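# Pin fork link to eye plate with 12 mm pin

## Task

Join the fork link and the eye plate by passing the 12 mm pin through both fork cheeks and through the eye, so its head rests against the fork on the side facing the parts box. Forcing the pin into the metal of the cheeks or of the eye plate counts as failure. If either gripper, or both together, still grip any loose item at the end other than the fork link or the fitted pin, the result is zero. The assembly must stay together by itself; anything held in place only by the robot is not counted as done.

## Robot and tools

Robot: two arms, left_arm and right_arm, each with a parallel gripper. Everything is reported and commanded in one scene frame: origin on the table surface midway between the arms, +x away from the robot over the table, +z up, left_arm sitting toward +y. The arm names do not tell you which side of a picture they appear on. Reported hand positions can be a little wrong, more so when an arm reaches far.

Gripper geometry: fingers extend along the gripper's own +z axis and close along its y axis. The reported end_effector_position is the spot between the pads with the fingers shut, roughly 2 cm short of the tips; closing pushes the tips about 10 mm further along +z.

Row layout (used by both motion tools): 16 plain numbers, always covering both arms even if one is idle. Order: left x, y, z, qw, qx, qy, qz, opening, then right x, y, z, qw, qx, qy, qz, opening. x, y, z are an absolute target point in metres in the scene frame; the quaternion is an absolute orientation, scalar w first. Opening runs from -1 (shut) to +1 (fully open, 0.084 m). To keep an arm still, resend its full last reported pose and wanted opening every call; to keep an orientation fixed, repeat the same quaternion rather than copying a drifted reading.

execute_actions(actions): a list of actions run in sequence. Each action is a table of at most 15 rows, one row per 1/30 s control step; if fewer rows are given, the final row is repeated to fill 15 steps. An empty list just returns the current state and images. Each target must lie within 0.6 m, measured along each of that gripper's current axes, of where the gripper is when the action starts, or the action is rejected for both arms. If any action is malformed, or the first one fails that distance test against the latest state, nothing runs at all.

Per-step clipping: every step the command is limited to 70 mm and 16 degrees away from the measured pose, and inverse kinematics favours position over orientation. Distant targets therefore need several actions; after an action the arm only continues to its last clipped pose. "Hand target" lines show the pose each arm is currently being driven toward.

move(target, speed, blocking): target is one 16-number row of absolute poses. Both grippers travel straight lines ending at the same moment, lasting 0.5 to 10 s (cut off at 10 s if longer). speed is the path top speed in m/s, 0.002 to 0.5, default 0.25; rotation is capped at twice that value in rad/s. Openings are applied when the move begins. Paths ignore obstacles and the other arm; grippers may lag, wander, or overshoot speed, especially near full arm extension. Faster motion and targets set deeper past a contact mean harder impacts and pressing. The result adds a "move:" line giving the ending (done, off_target, moving, held, fault) and active limits, plus each gripper's distance to its target. If only one arm is named, the other finished normally. held means a check stopped the final step; limits=paced means the target got clipped; limits=held means some steps were blocked en route and the arm may then jump faster than speed. With blocking=false the call returns after 0.5 s while motion continues; poll with wait(0), and use wait or stop before sending other rows or moves.

wait(seconds): 0 to 10; lets time run with the last commands held, returning early if a running move ends. stop(): brakes an ongoing move (needs some distance); the fingers keep moving. zoom_image(camera, region): enlarges a region [x0, y0, x1, y1] in pixels, origin top-left, no larger than 504 by 504, from cam_head_left, cam_head_right, cam_left_wrist or cam_right_wrist (all 896x504). finished_scene(scene): ends the current scene (give its integer number), irreversibly, after the last command has been held; the reply reports success. Answering without any tool call ends everything.

Results: state line per arm with position (m), quaternion, velocities (m/s, rad/s); grip_measured (fingers' opening on the command scale); joint positions and torques (torques have offsets and noise and are nonzero in free air); camera images with calibration updates. A "pose unreachable" line means the clearance check altered or blocked that arm's command.

Gripping: to hold something, command an opening well under grip_measured; the larger the gap, the firmer the squeeze (about 24 N per pad max, objects up to about 6 cm wide). Closing fast can squeeze harder and even bounce open. Sending back grip_measured still applies light pressure.

Avoid: dropping parts or knocking anything off the table (fails the task); arms colliding or pressing on each other; hard slams or shoves. A joint torque over its load limit (waist and shoulder 56.4, elbow 47, forearm roll 25.3, wrist pitch and roll 17.8 N m, held weight included) causes a torque fault: the arm backs off, freezes for 10 s, and the rest of the call is dropped. Long loaded holds heat motors; a MOTOR HOT warning appears from 65 °C and at 80 °C the arm is braked until cool. An arm blocked by an object keeps pushing until commanded otherwise. Loose objects may occasionally get nudged by outside pushes. The robot keeps holding the last command while you compose replies. Before finishing, release everything except the fork link and fitted pin, and make sure the joint holds by itself.

Each tool is called after "Call:" as name(argument=value, ...) on one line, values as JSON.

## Session

Call:
execute_actions(actions=[])

Scene clock: 0.00 s.
left_arm: end_effector_position=(+0.8078, +0.5017, +0.3206) grip_measured=+1.00 end_effector_quat_wxyz=(-0.565, +0.686, -0.447, +0.103) end_effector_velocity=(+0.000, -0.000, +0.000) end_effector_angular_velocity=(-0.000, -0.000, -0.002) | right_arm: end_effector_position=(+0.2006, -0.4780, +0.1695) grip_measured=+1.00 end_effector_quat_wxyz=(-0.209, +0.485, +0.834, -0.160) end_effector_velocity=(-0.000, -0.000, +0.000) end_effector_angular_velocity=(-0.000, +0.000, +0.001)
Joint positions: left_arm=[-0.202 -0.625 -1.198  2.011 -0.902 -0.625  0.084] | right_arm=[-0.245 -0.069 -0.33  -0.352 -0.771 -2.139  0.084]
Joint velocities: left_arm=[-0.     0.001 -0.     0.001  0.001  0.     0.   ] | right_arm=[-0.     0.001  0.001 -0.001  0.     0.    -0.   ]
Joint torques (N m, as the arm reports them, + toward a larger angle): no reading
Motor temperatures (°C, as the motors report them): left_arm=[32 33 36 35 33 35] | right_arm=[31 31 30 35 34 33]
Hand target (left_arm): +0.808, +0.502, +0.321; -0.565, +0.686, -0.447, +0.103
Hand target (right_arm): +0.201, -0.478, +0.169; -0.209, +0.485, +0.834, -0.160

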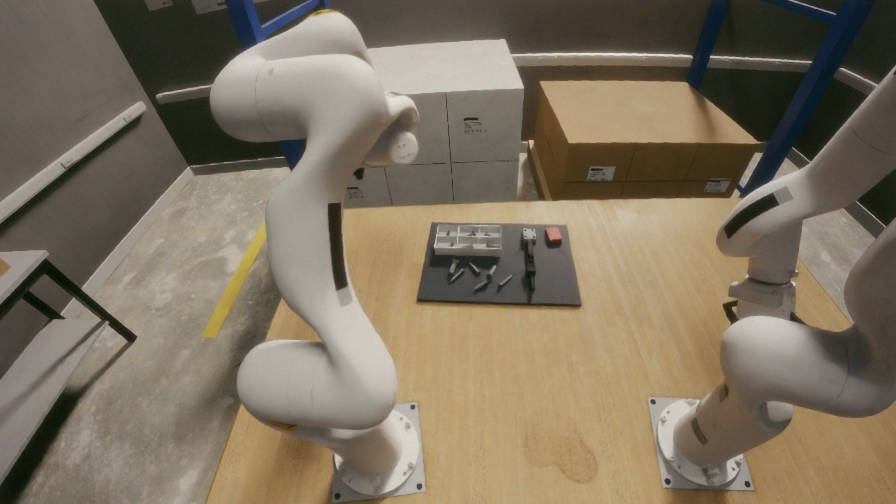

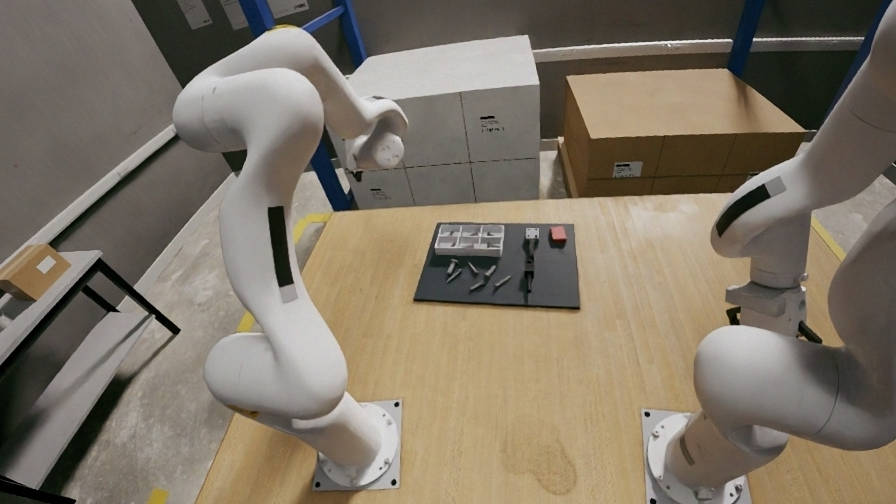

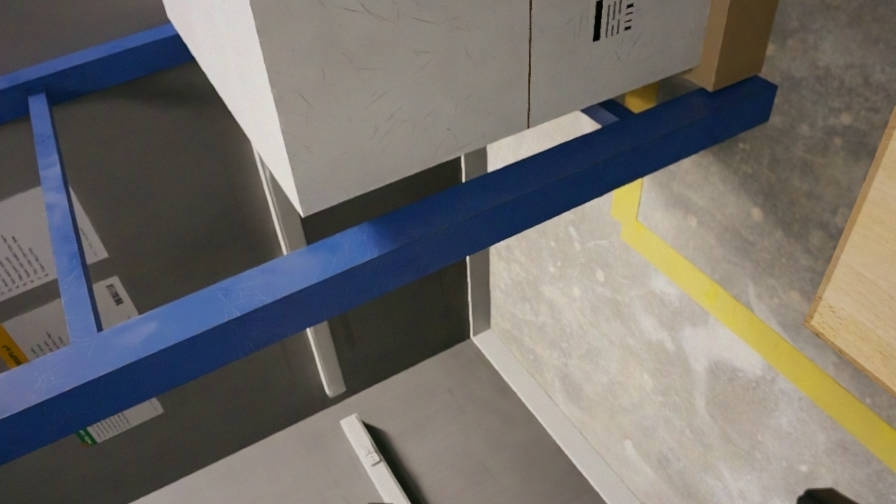

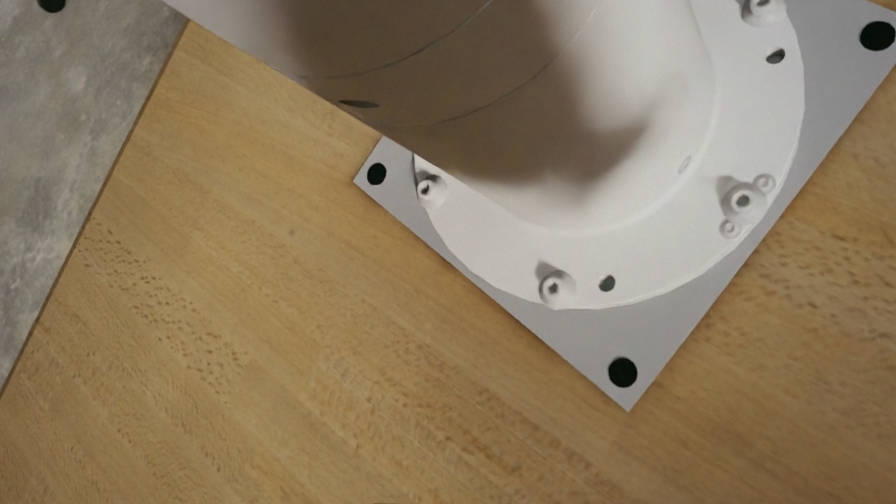

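Call:
zoom_image(camera="cam_head_left", region=[410, 215, 590, 315])

Call:
zoom_image(camera="cam_head_right", region=[410, 215, 590, 315])

Region (410, 215, 590, 315) of cam_head_left's 896x504 image, scaled by 2.800, with more detail than that image has.

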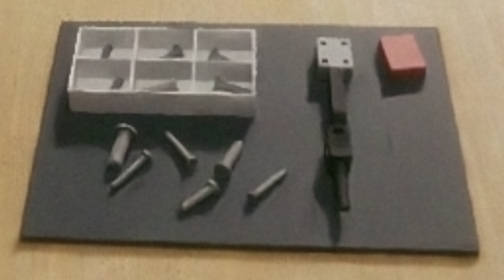

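Region (410, 215, 590, 315) of cam_head_right's 896x504 image, scaled by 2.800, with more detail than that image has.

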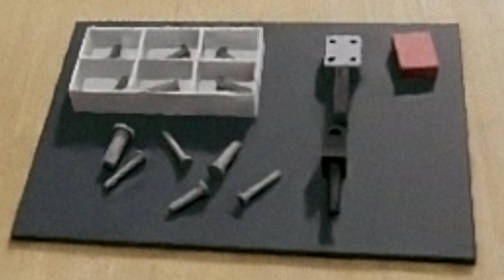

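Call:
move(target=[0.8078,0.5017,0.3206,-0.565,0.686,-0.447,0.103,1,0.48,-0.04,0.22,0,1,0,0,1], speed=0.4)

Call:
zoom_image(camera="cam_right_wrist", region=[200, 0, 704, 504])

Scene clock: 8.57 s.
left_arm: end_effector_position=(+0.8078, +0.5017, +0.3206) grip_measured=+1.00 end_effector_quat_wxyz=(-0.565, +0.686, -0.447, +0.103) end_effector_velocity=(+0.000, -0.000, +0.001) end_effector_angular_velocity=(-0.000, -0.001, -0.000) | right_arm: end_effector_position=(+0.4804, -0.0412, +0.2188) grip_measured=+1.00 end_effector_quat_wxyz=(+0.000, +1.000, -0.000, -0.000) end_effector_velocity=(+0.000, +0.001, +0.000) end_effector_angular_velocity=(-0.008, -0.001, -0.003)
Joint positions: left_arm=[-0.201 -0.625 -1.199  2.01  -0.901 -0.624  0.084] | right_arm=[ 0.775 -0.414 -1.039 -0.    -0.626  0.652  0.084]
Joint velocities: left_arm=[-0.     0.001 -0.    -0.     0.    -0.    -0.   ] | right_arm=[ 0.005 -0.003 -0.005 -0.012 -0.006  0.018  0.   ]
Joint torques (N m, as the arm reports them, + toward a larger angle): left_arm=[  6.19  62.34 -11.43  -0.44  -0.65  -0.41] | right_arm=[ -0.38  31.51 -15.65  -0.94   0.37  -0.02]
Motor temperatures (°C, as the motors report them): left_arm=[32 33 36 35 33 35] | right_arm=[31 31 30 35 34 33]
Hand target (left_arm): +0.808, +0.502, +0.321; -0.565, +0.686, -0.447, +0.103
Hand target (right_arm): +0.480, -0.041, +0.219; +0.001, +1.000, -0.000, -0.000
Off the commanded pose (left_arm): 0.000 m, 0 deg.
Off the commanded pose (right_arm): 0.002 m, 0 deg.
move: done
camera_calibration (this result's frames):
cam_left_wrist: T_world_to_cam=[[-0.505929, 0.0443585, -0.861434, 0.697016], [-0.580226, 0.721465, 0.377924, 0.0519253], [0.638258, 0.691029, -0.339272, -0.626616], [0, 0, 0, 1]] pos_world=[0.782712, 0.364629, 0.368216]
cam_right_wrist: T_world_to_cam=[[-0.00384975, -0.999987, -0.00341012, -0.00353965], [-0.999987, 0.0038381, 0.00341571, 0.549799], [-0.00340257, 0.00342322, -0.999988, 0.347683], [0, 0, 0, 1]] pos_world=[0.550961, -0.00683998, 0.345789]

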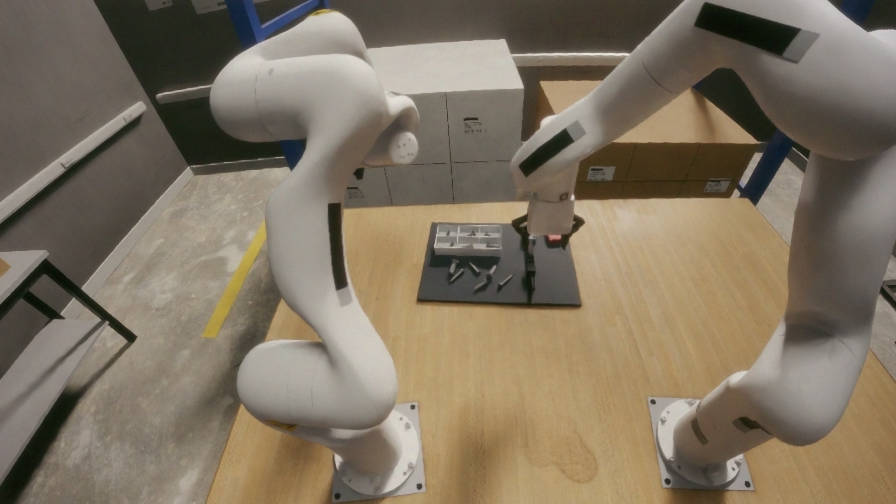

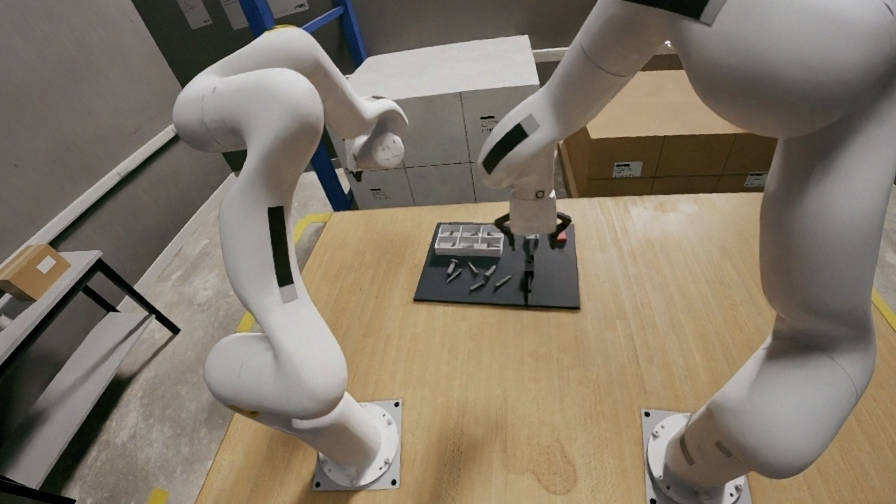

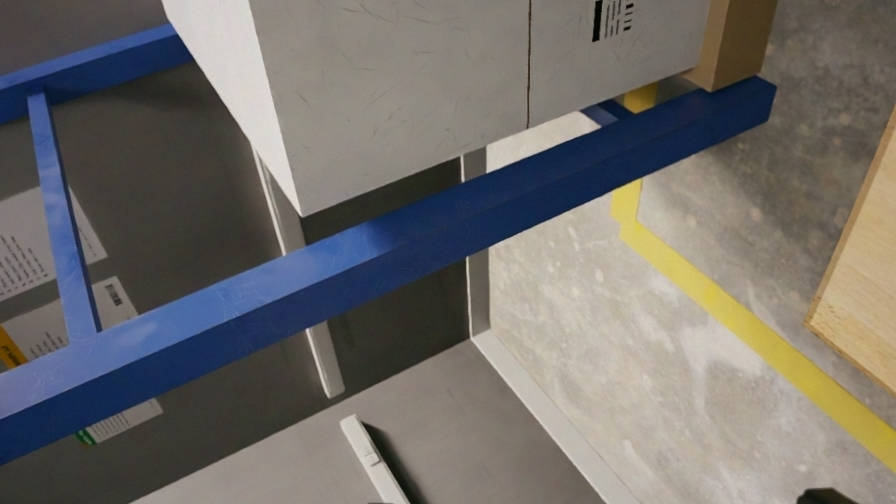

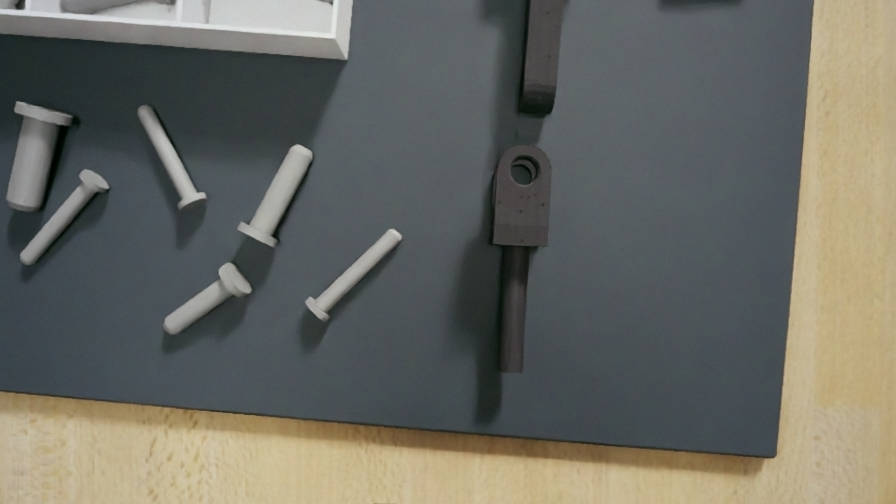

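Region (200, 0, 704, 504) of cam_right_wrist's 896x504 image, scaled by 1.000.

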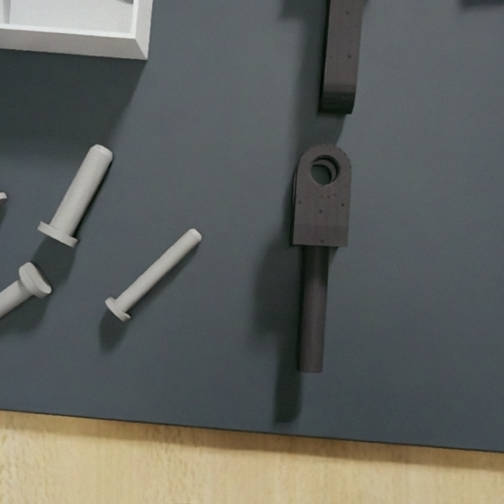

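Call:
move(target=[0.8078,0.5017,0.3206,-0.565,0.686,-0.447,0.103,1,0.56,-0.02,0.2,0,1,0,0,1])

Call:
move(target=[0.52,0.3,0.12,0.5,0.866,0,0,1,0.45,-0.25,0.12,0.5,-0.866,0,0,1], speed=0.4)

Scene clock: 11.03 s.
left_arm: end_effector_position=(+0.8078, +0.5017, +0.3206) grip_measured=+1.00 end_effector_quat_wxyz=(-0.565, +0.686, -0.447, +0.103) end_effector_velocity=(-0.000, +0.000, +0.000) end_effector_angular_velocity=(+0.000, -0.000, +0.001) | right_arm: end_effector_position=(+0.5597, -0.0201, +0.1998) grip_measured=+1.00 end_effector_quat_wxyz=(-0.000, +1.000, +0.000, +0.000) end_effector_velocity=(+0.003, +0.000, -0.000) end_effector_angular_velocity=(-0.001, -0.000, -0.001)
Joint positions: left_arm=[-0.201 -0.625 -1.199  2.01  -0.901 -0.624  0.084] | right_arm=[ 0.723 -0.605 -1.276  0.    -0.671  0.6    0.084]
Joint velocities: left_arm=[ 0.001  0.    -0.     0.    -0.     0.     0.   ] | right_arm=[-0.002 -0.006 -0.009 -0.001 -0.003  0.    -0.   ]
Joint torques (N m, as the arm reports them, + toward a larger angle): left_arm=[  5.73  62.84 -12.25  -0.5   -0.59  -0.36] | right_arm=[ -0.63  37.23 -14.29  -0.27   0.31  -0.29]
Motor temperatures (°C, as the motors report them): left_arm=[32 33 36 35 33 35] | right_arm=[31 31 30 35 34 33]
Hand target (left_arm): +0.808, +0.502, +0.321; -0.565, +0.686, -0.447, +0.103
Hand target (right_arm): +0.560, -0.020, +0.200; -0.000, +1.000, +0.000, -0.000
Off the commanded pose (left_arm): 0.000 m, 0 deg.
Off the commanded pose (right_arm): 0.000 m, 0 deg.
move: done
camera_calibration (this result's frames):
cam_left_wrist: T_world_to_cam=[[-0.505928, 0.04436, -0.861434, 0.697015], [-0.580225, 0.721466, 0.377924, 0.0519231], [0.63826, 0.691028, -0.339271, -0.626617], [0, 0, 0, 1]] pos_world=[0.782711, 0.36463, 0.368216]
cam_right_wrist: T_world_to_cam=[[-0.00359245, -0.999984, -0.00443058, 0.0179451], [-0.99999, 0.00358126, 0.0025305, 0.629318], [-0.00251459, 0.00443962, -0.999987, 0.328435], [0, 0, 0, 1]] pos_world=[0.630202, 0.0142329, 0.326918]

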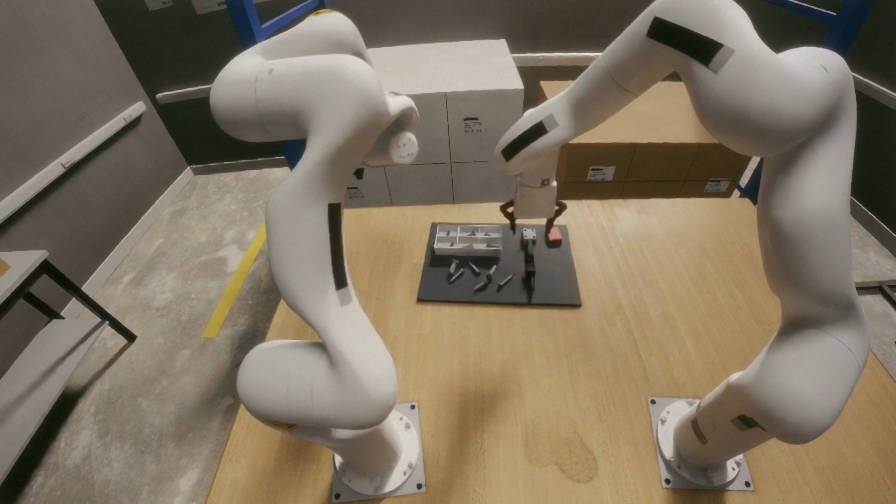

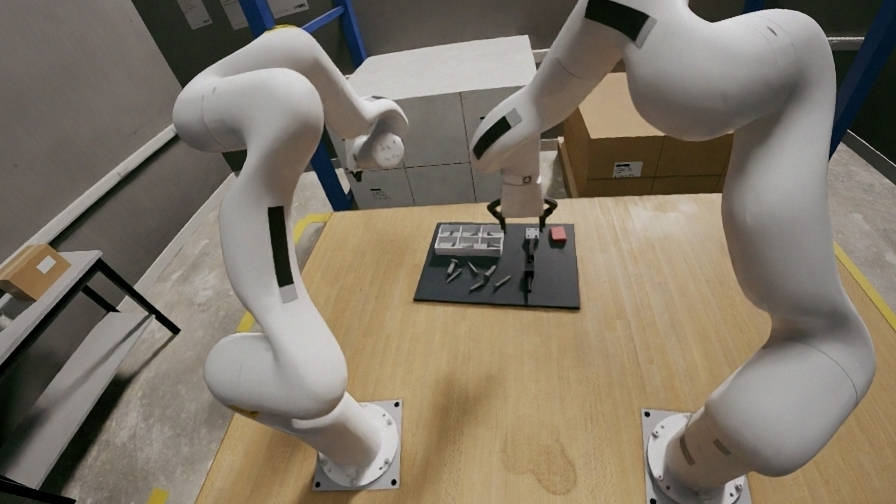

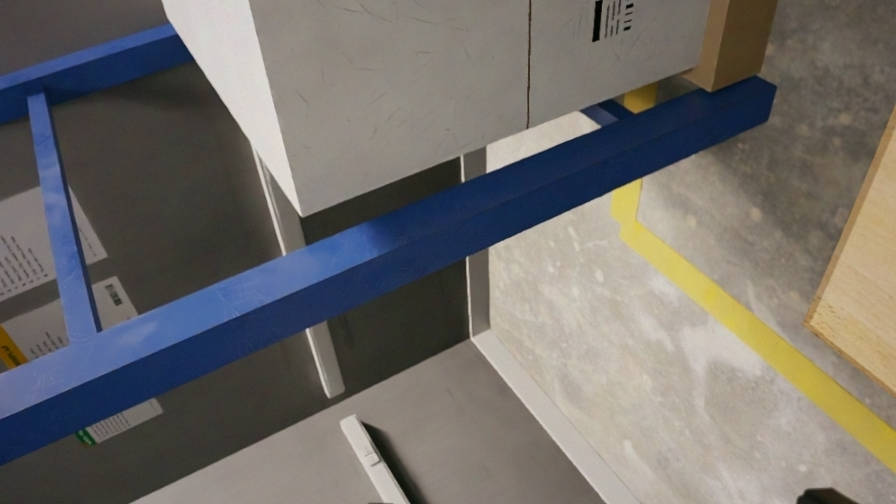

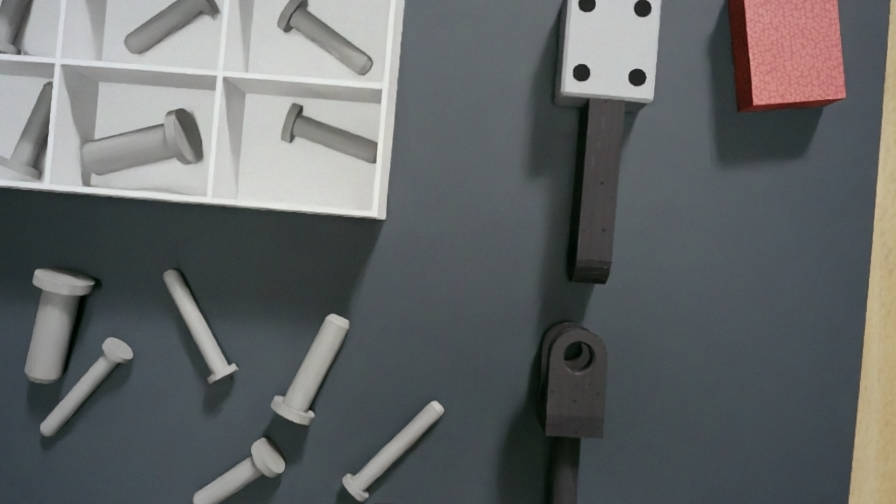

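Scene clock: 14.73 s.
left_arm: end_effector_position=(+0.5219, +0.2988, +0.1204) grip_measured=+1.00 end_effector_quat_wxyz=(+0.499, +0.867, +0.001, -0.001) end_effector_velocity=(-0.002, -0.001, -0.002) end_effector_angular_velocity=(-0.009, +0.004, +0.004) | right_arm: end_effector_position=(+0.4494, -0.2495, +0.1209) grip_measured=+1.00 end_effector_quat_wxyz=(-0.500, +0.866, -0.001, -0.002) end_effector_velocity=(-0.000, -0.001, -0.000) end_effector_angular_velocity=(+0.003, +0.000, +0.001)
Joint positions: left_arm=[ 0.159 -0.772 -0.916 -1.177 -1.094  1.414  0.084] | right_arm=[-0.128 -0.681 -0.695  1.308 -1.05  -1.55   0.084]
Joint velocities: left_arm=[ 0.002 -0.007  0.002 -0.006 -0.005  0.006  0.   ] | right_arm=[-0.003 -0.003 -0.001 -0.004 -0.003 -0.002 -0.   ]
Joint torques (N m, as the arm reports them, + toward a larger angle): left_arm=[ 5.93 54.04 -4.65 -1.42 -0.71 -0.23] | right_arm=[ 0.93 30.76 -6.32 -1.17 -0.92 -0.29]
Motor temperatures (°C, as the motors report them): left_arm=[32 33 36 35 33 35] | right_arm=[31 31 30 35 34 33]
Hand target (left_arm): +0.522, +0.299, +0.120; +0.499, +0.867, +0.001, -0.001
Hand target (right_arm): +0.449, -0.250, +0.121; -0.500, +0.866, -0.001, -0.002
Off the commanded pose (left_arm): 0.002 m, 0 deg.
Off the commanded pose (right_arm): 0.001 m, 0 deg.
move: done
camera_calibration (this result's frames):
cam_left_wrist: T_world_to_cam=[[-0.00944106, -0.499726, 0.866132, 0.0843552], [-0.999878, 0.0154659, -0.00197565, 0.583748], [-0.0124083, -0.866045, -0.499812, 0.452372], [0, 0, 0, 1]] pos_world=[0.590086, 0.424901, 0.154191]
cam_right_wrist: T_world_to_cam=[[-0.00668036, -0.497166, -0.86763, 0.0189409], [-0.999964, -0.00124298, 0.00841152, 0.518117], [-0.00526037, 0.867654, -0.49714, 0.40603], [0, 0, 0, 1]] pos_world=[0.520361, -0.342233, 0.213929]

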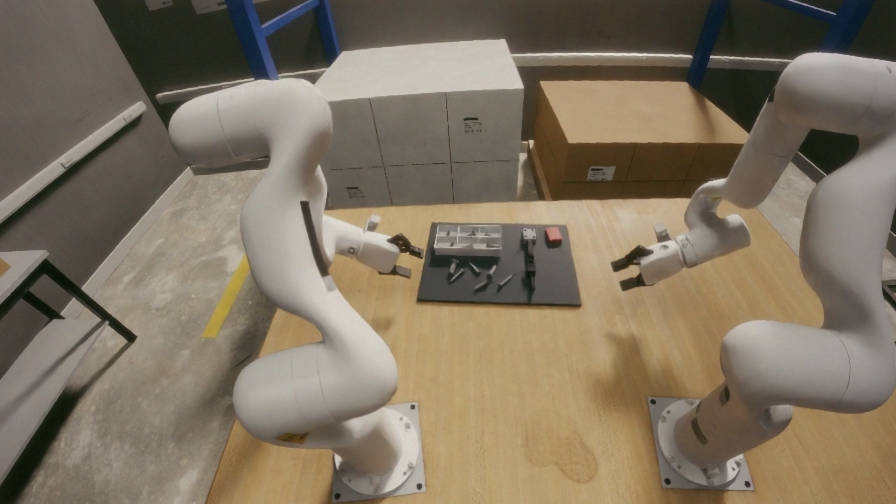

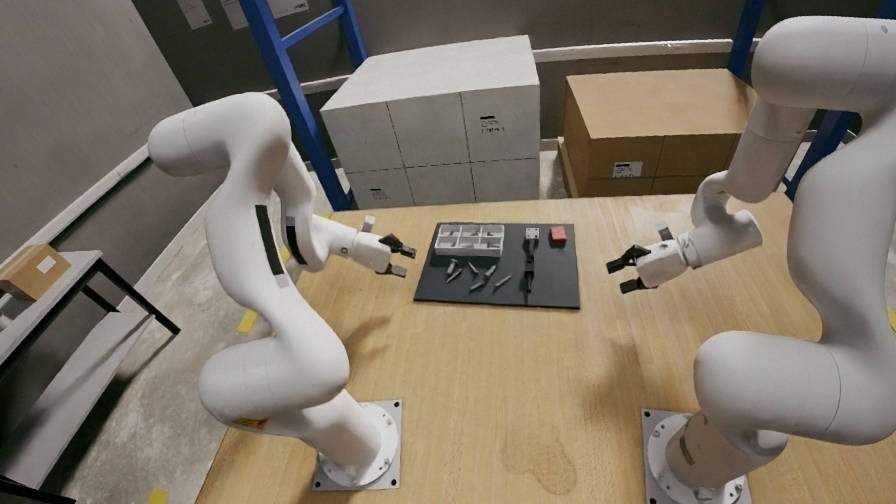

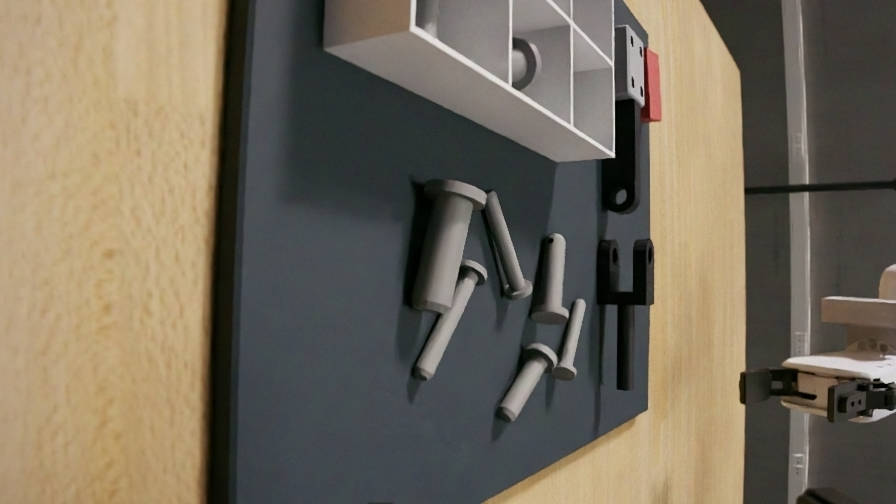

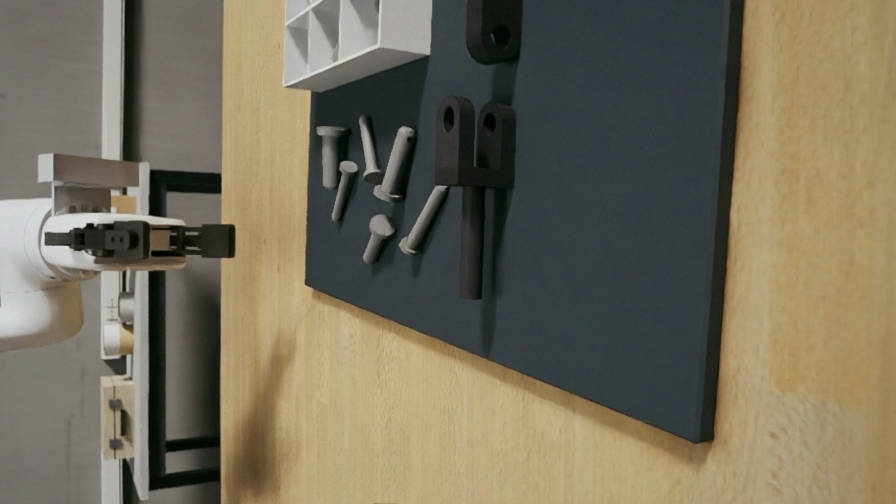

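Call:
move(target=[0.5,0.38,0.15,0.5,0.866,0,0,1,0.524,0.03,0.09,0.383,0.924,0,0,0.2], speed=0.3)

Call:
move(target=[0.5,0.38,0.15,0.5,0.866,0,0,1,0.524,-0.02,0.04,0.383,0.924,0,0,0.2], speed=0.08)

Scene clock: 26.97 s.
left_arm: end_effector_position=(+0.4998, +0.3798, +0.1500) grip_measured=+1.00 end_effector_quat_wxyz=(+0.500, +0.866, -0.000, +0.000) end_effector_velocity=(-0.000, +0.000, +0.000) end_effector_angular_velocity=(-0.001, +0.000, +0.000) | right_arm: end_effector_position=(+0.5243, +0.0291, +0.0892) grip_measured=+0.19 end_effector_quat_wxyz=(+0.382, +0.924, -0.001, +0.003) end_effector_velocity=(-0.000, +0.000, -0.001) end_effector_angular_velocity=(-0.011, +0.004, +0.000)
Joint positions: left_arm=[ 0.331 -0.719 -0.931 -0.988 -1.156  1.368  0.084] | right_arm=[ 1.007 -1.159 -1.784 -0.486 -1.312  1.182  0.052]
Joint velocities: left_arm=[ 0.001 -0.    -0.     0.    -0.001 -0.     0.   ] | right_arm=[ 0.001 -0.01  -0.012 -0.    -0.013 -0.002  0.   ]
Joint torques (N m, as the arm reports them, + toward a larger angle): left_arm=[ 6.97 54.56 -5.04 -1.58 -0.69 -0.16] | right_arm=[ -0.86  45.98 -14.5   -1.88  -0.43  -0.2 ]
Motor temperatures (°C, as the motors report them): left_arm=[32 33 36 35 33 35] | right_arm=[31 31 31 35 35 33]
Hand target (left_arm): +0.500, +0.380, +0.150; +0.500, +0.866, -0.000, +0.000
Hand target (right_arm): +0.524, +0.029, +0.089; +0.383, +0.924, -0.001, +0.003
Off the commanded pose (left_arm): 0.000 m, 0 deg.
Off the commanded pose (right_arm): 0.001 m, 0 deg.
move: done; limits=paced
camera_calibration (this result's frames):
cam_left_wrist: T_world_to_cam=[[-0.0122058, -0.497007, 0.867661, 0.0991583], [-0.999865, 0.0156057, -0.00512638, 0.560889], [-0.0109926, -0.867606, -0.497131, 0.536498], [0, 0, 0, 1]] pos_world=[0.567921, 0.505998, 0.183549]
cam_right_wrist: T_world_to_cam=[[-0.00724201, -0.710676, 0.703483, -0.00319491], [-0.999972, 0.00382384, -0.00643129, 0.594769], [0.00188056, -0.703509, -0.710683, 0.20999], [0, 0, 0, 1]] pos_world=[0.594334, 0.143185, 0.155309]

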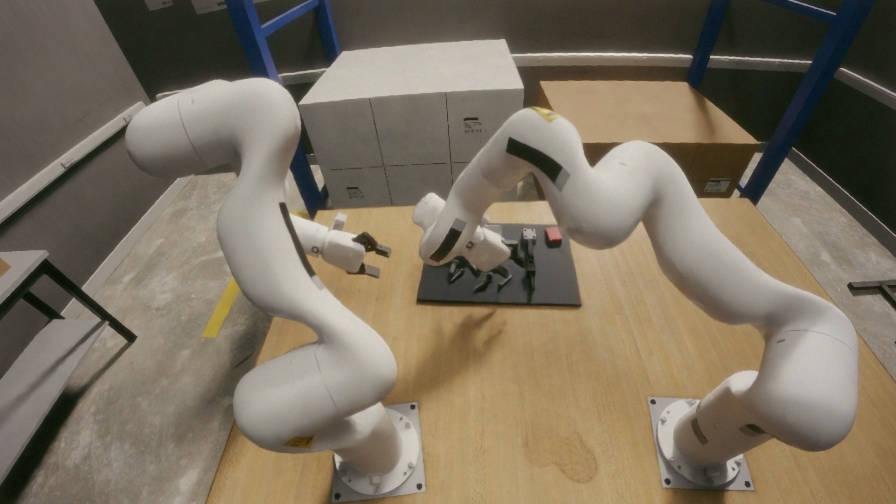

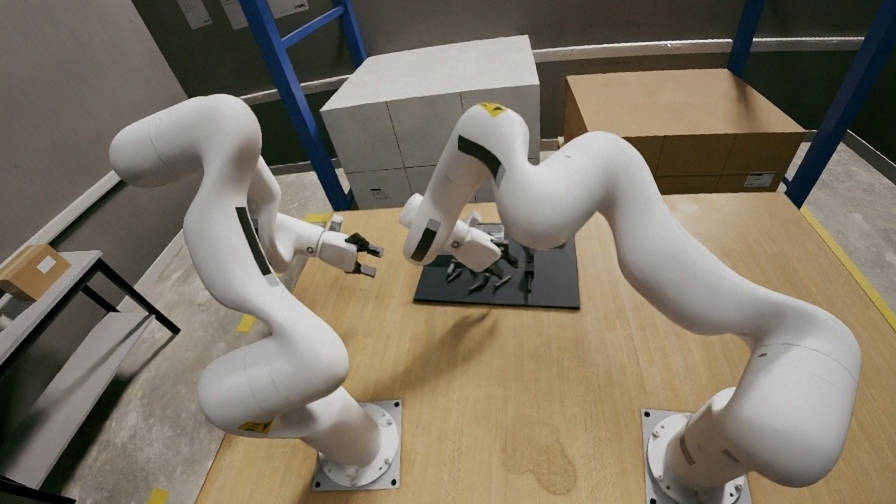

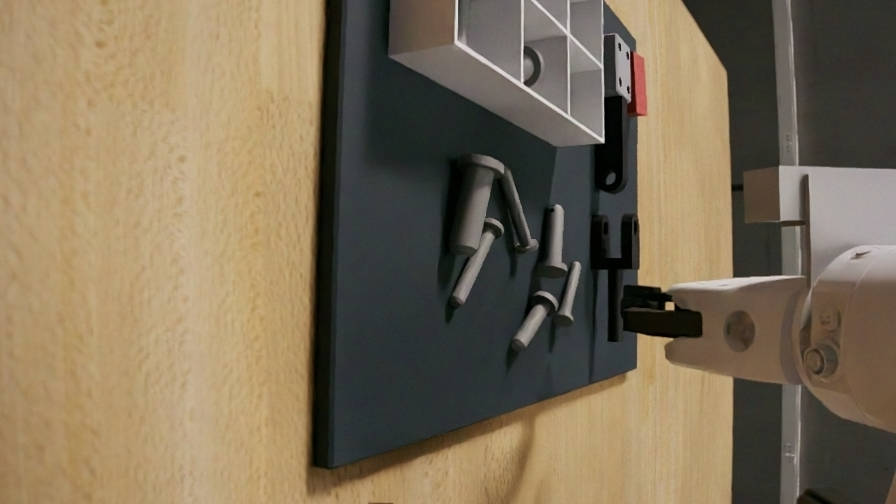

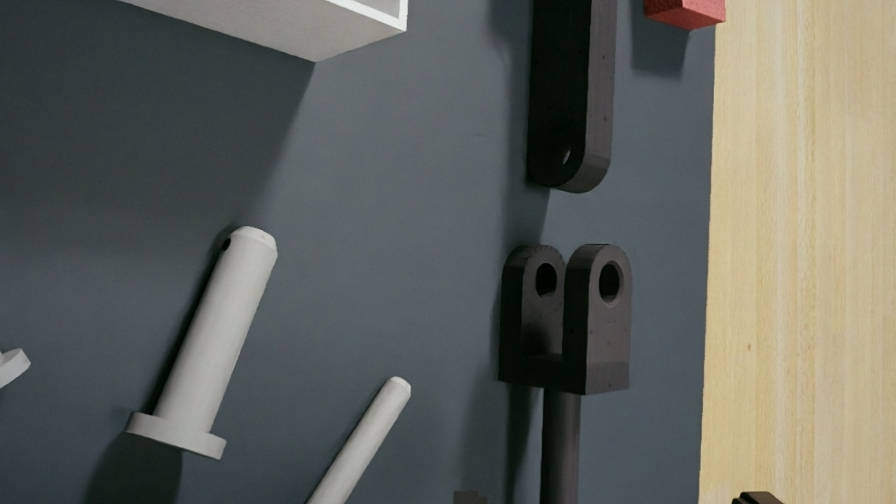

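Scene clock: 28.20 s.
left_arm: end_effector_position=(+0.5000, +0.3800, +0.1500) grip_measured=+1.00 end_effector_quat_wxyz=(+0.500, +0.866, -0.000, +0.000) end_effector_velocity=(-0.000, -0.000, -0.001) end_effector_angular_velocity=(-0.000, +0.001, +0.000) | right_arm: end_effector_position=(+0.5242, -0.0188, +0.0420) grip_measured=+0.19 end_effector_quat_wxyz=(+0.382, +0.924, -0.000, +0.001) end_effector_velocity=(+0.001, -0.002, -0.002) end_effector_angular_velocity=(+0.003, -0.003, -0.001)
Joint positions: left_arm=[ 0.331 -0.72  -0.931 -0.988 -1.156  1.367  0.084] | right_arm=[ 0.962 -1.164 -1.659 -0.535 -1.189  1.223  0.052]
Joint velocities: left_arm=[-0.    -0.002 -0.    -0.     0.001 -0.     0.   ] | right_arm=[-0.003 -0.     0.005 -0.004  0.009  0.004 -0.   ]
Joint torques (N m, as the arm reports them, + toward a larger angle): left_arm=[ 7.03 55.23 -5.46 -1.28 -0.65 -0.11] | right_arm=[-7.34 31.39 -7.01 -2.13  1.    0.06]
Motor temperatures (°C, as the motors report them): left_arm=[32 33 36 35 33 35] | right_arm=[31 31 31 35 35 33]
Hand target (left_arm): +0.500, +0.380, +0.150; +0.500, +0.866, -0.000, +0.000
Hand target (right_arm): +0.524, -0.020, +0.040; +0.383, +0.924, -0.000, -0.000
Off the commanded pose (left_arm): 0.000 m, 0 deg.
Off the commanded pose (right_arm): 0.002 m, 0 deg.
move: done
camera_calibration (this result's frames):
cam_left_wrist: T_world_to_cam=[[-0.0121177, -0.497025, 0.867651, 0.099186], [-0.999866, 0.0155578, -0.00505207, 0.561117], [-0.0109878, -0.867596, -0.497148, 0.53664], [0, 0, 0, 1]] pos_world=[0.56814, 0.506155, 0.183565]
cam_right_wrist: T_world_to_cam=[[-0.00469228, -0.710358, 0.703825, -0.00533507], [-0.999988, 0.00439912, -0.00222679, 0.594339], [-0.0015144, -0.703827, -0.71037, 0.144539], [0, 0, 0, 1]] pos_world=[0.594525, 0.0953263, 0.107755]

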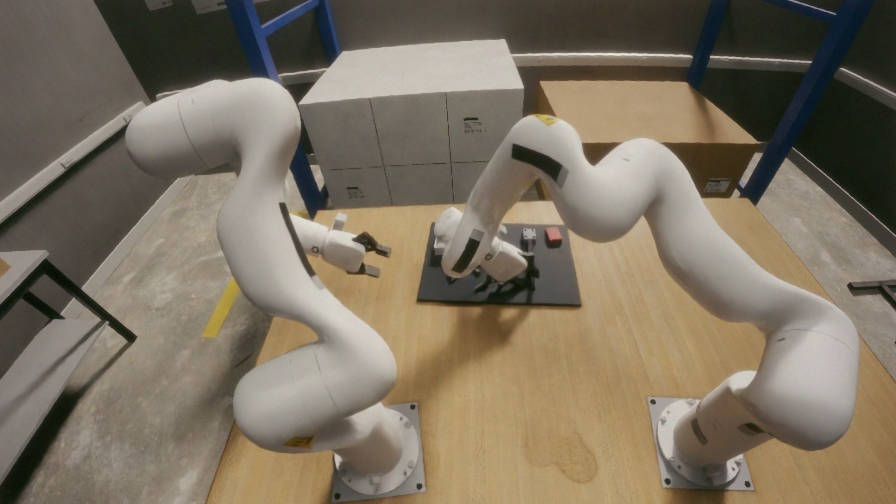

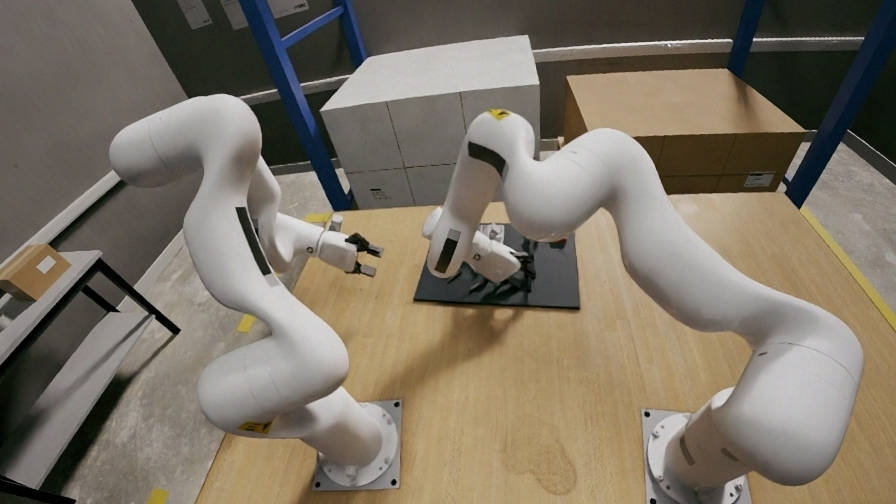

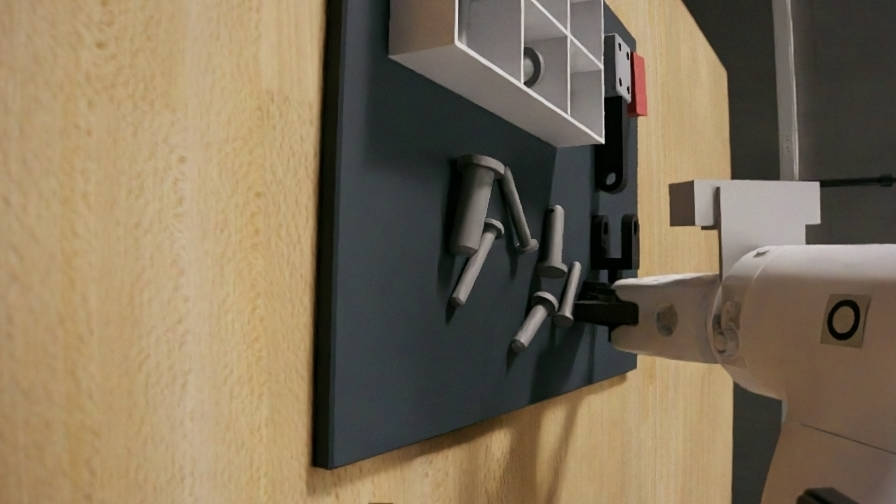

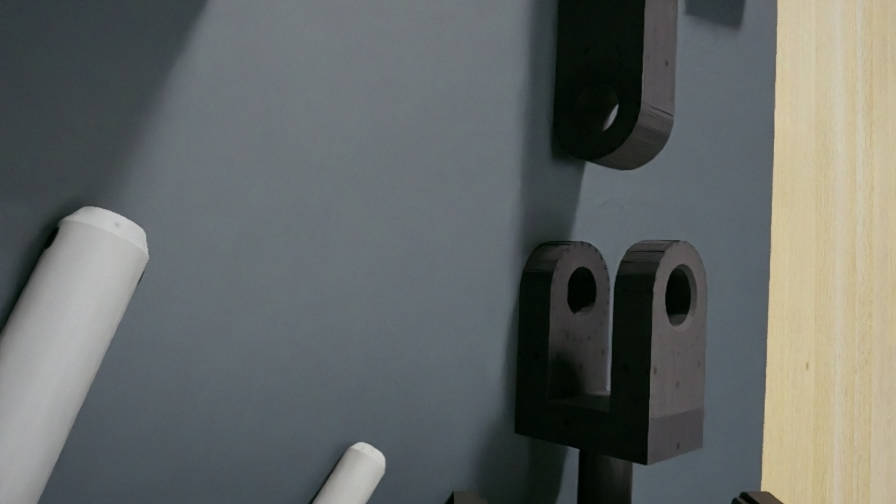

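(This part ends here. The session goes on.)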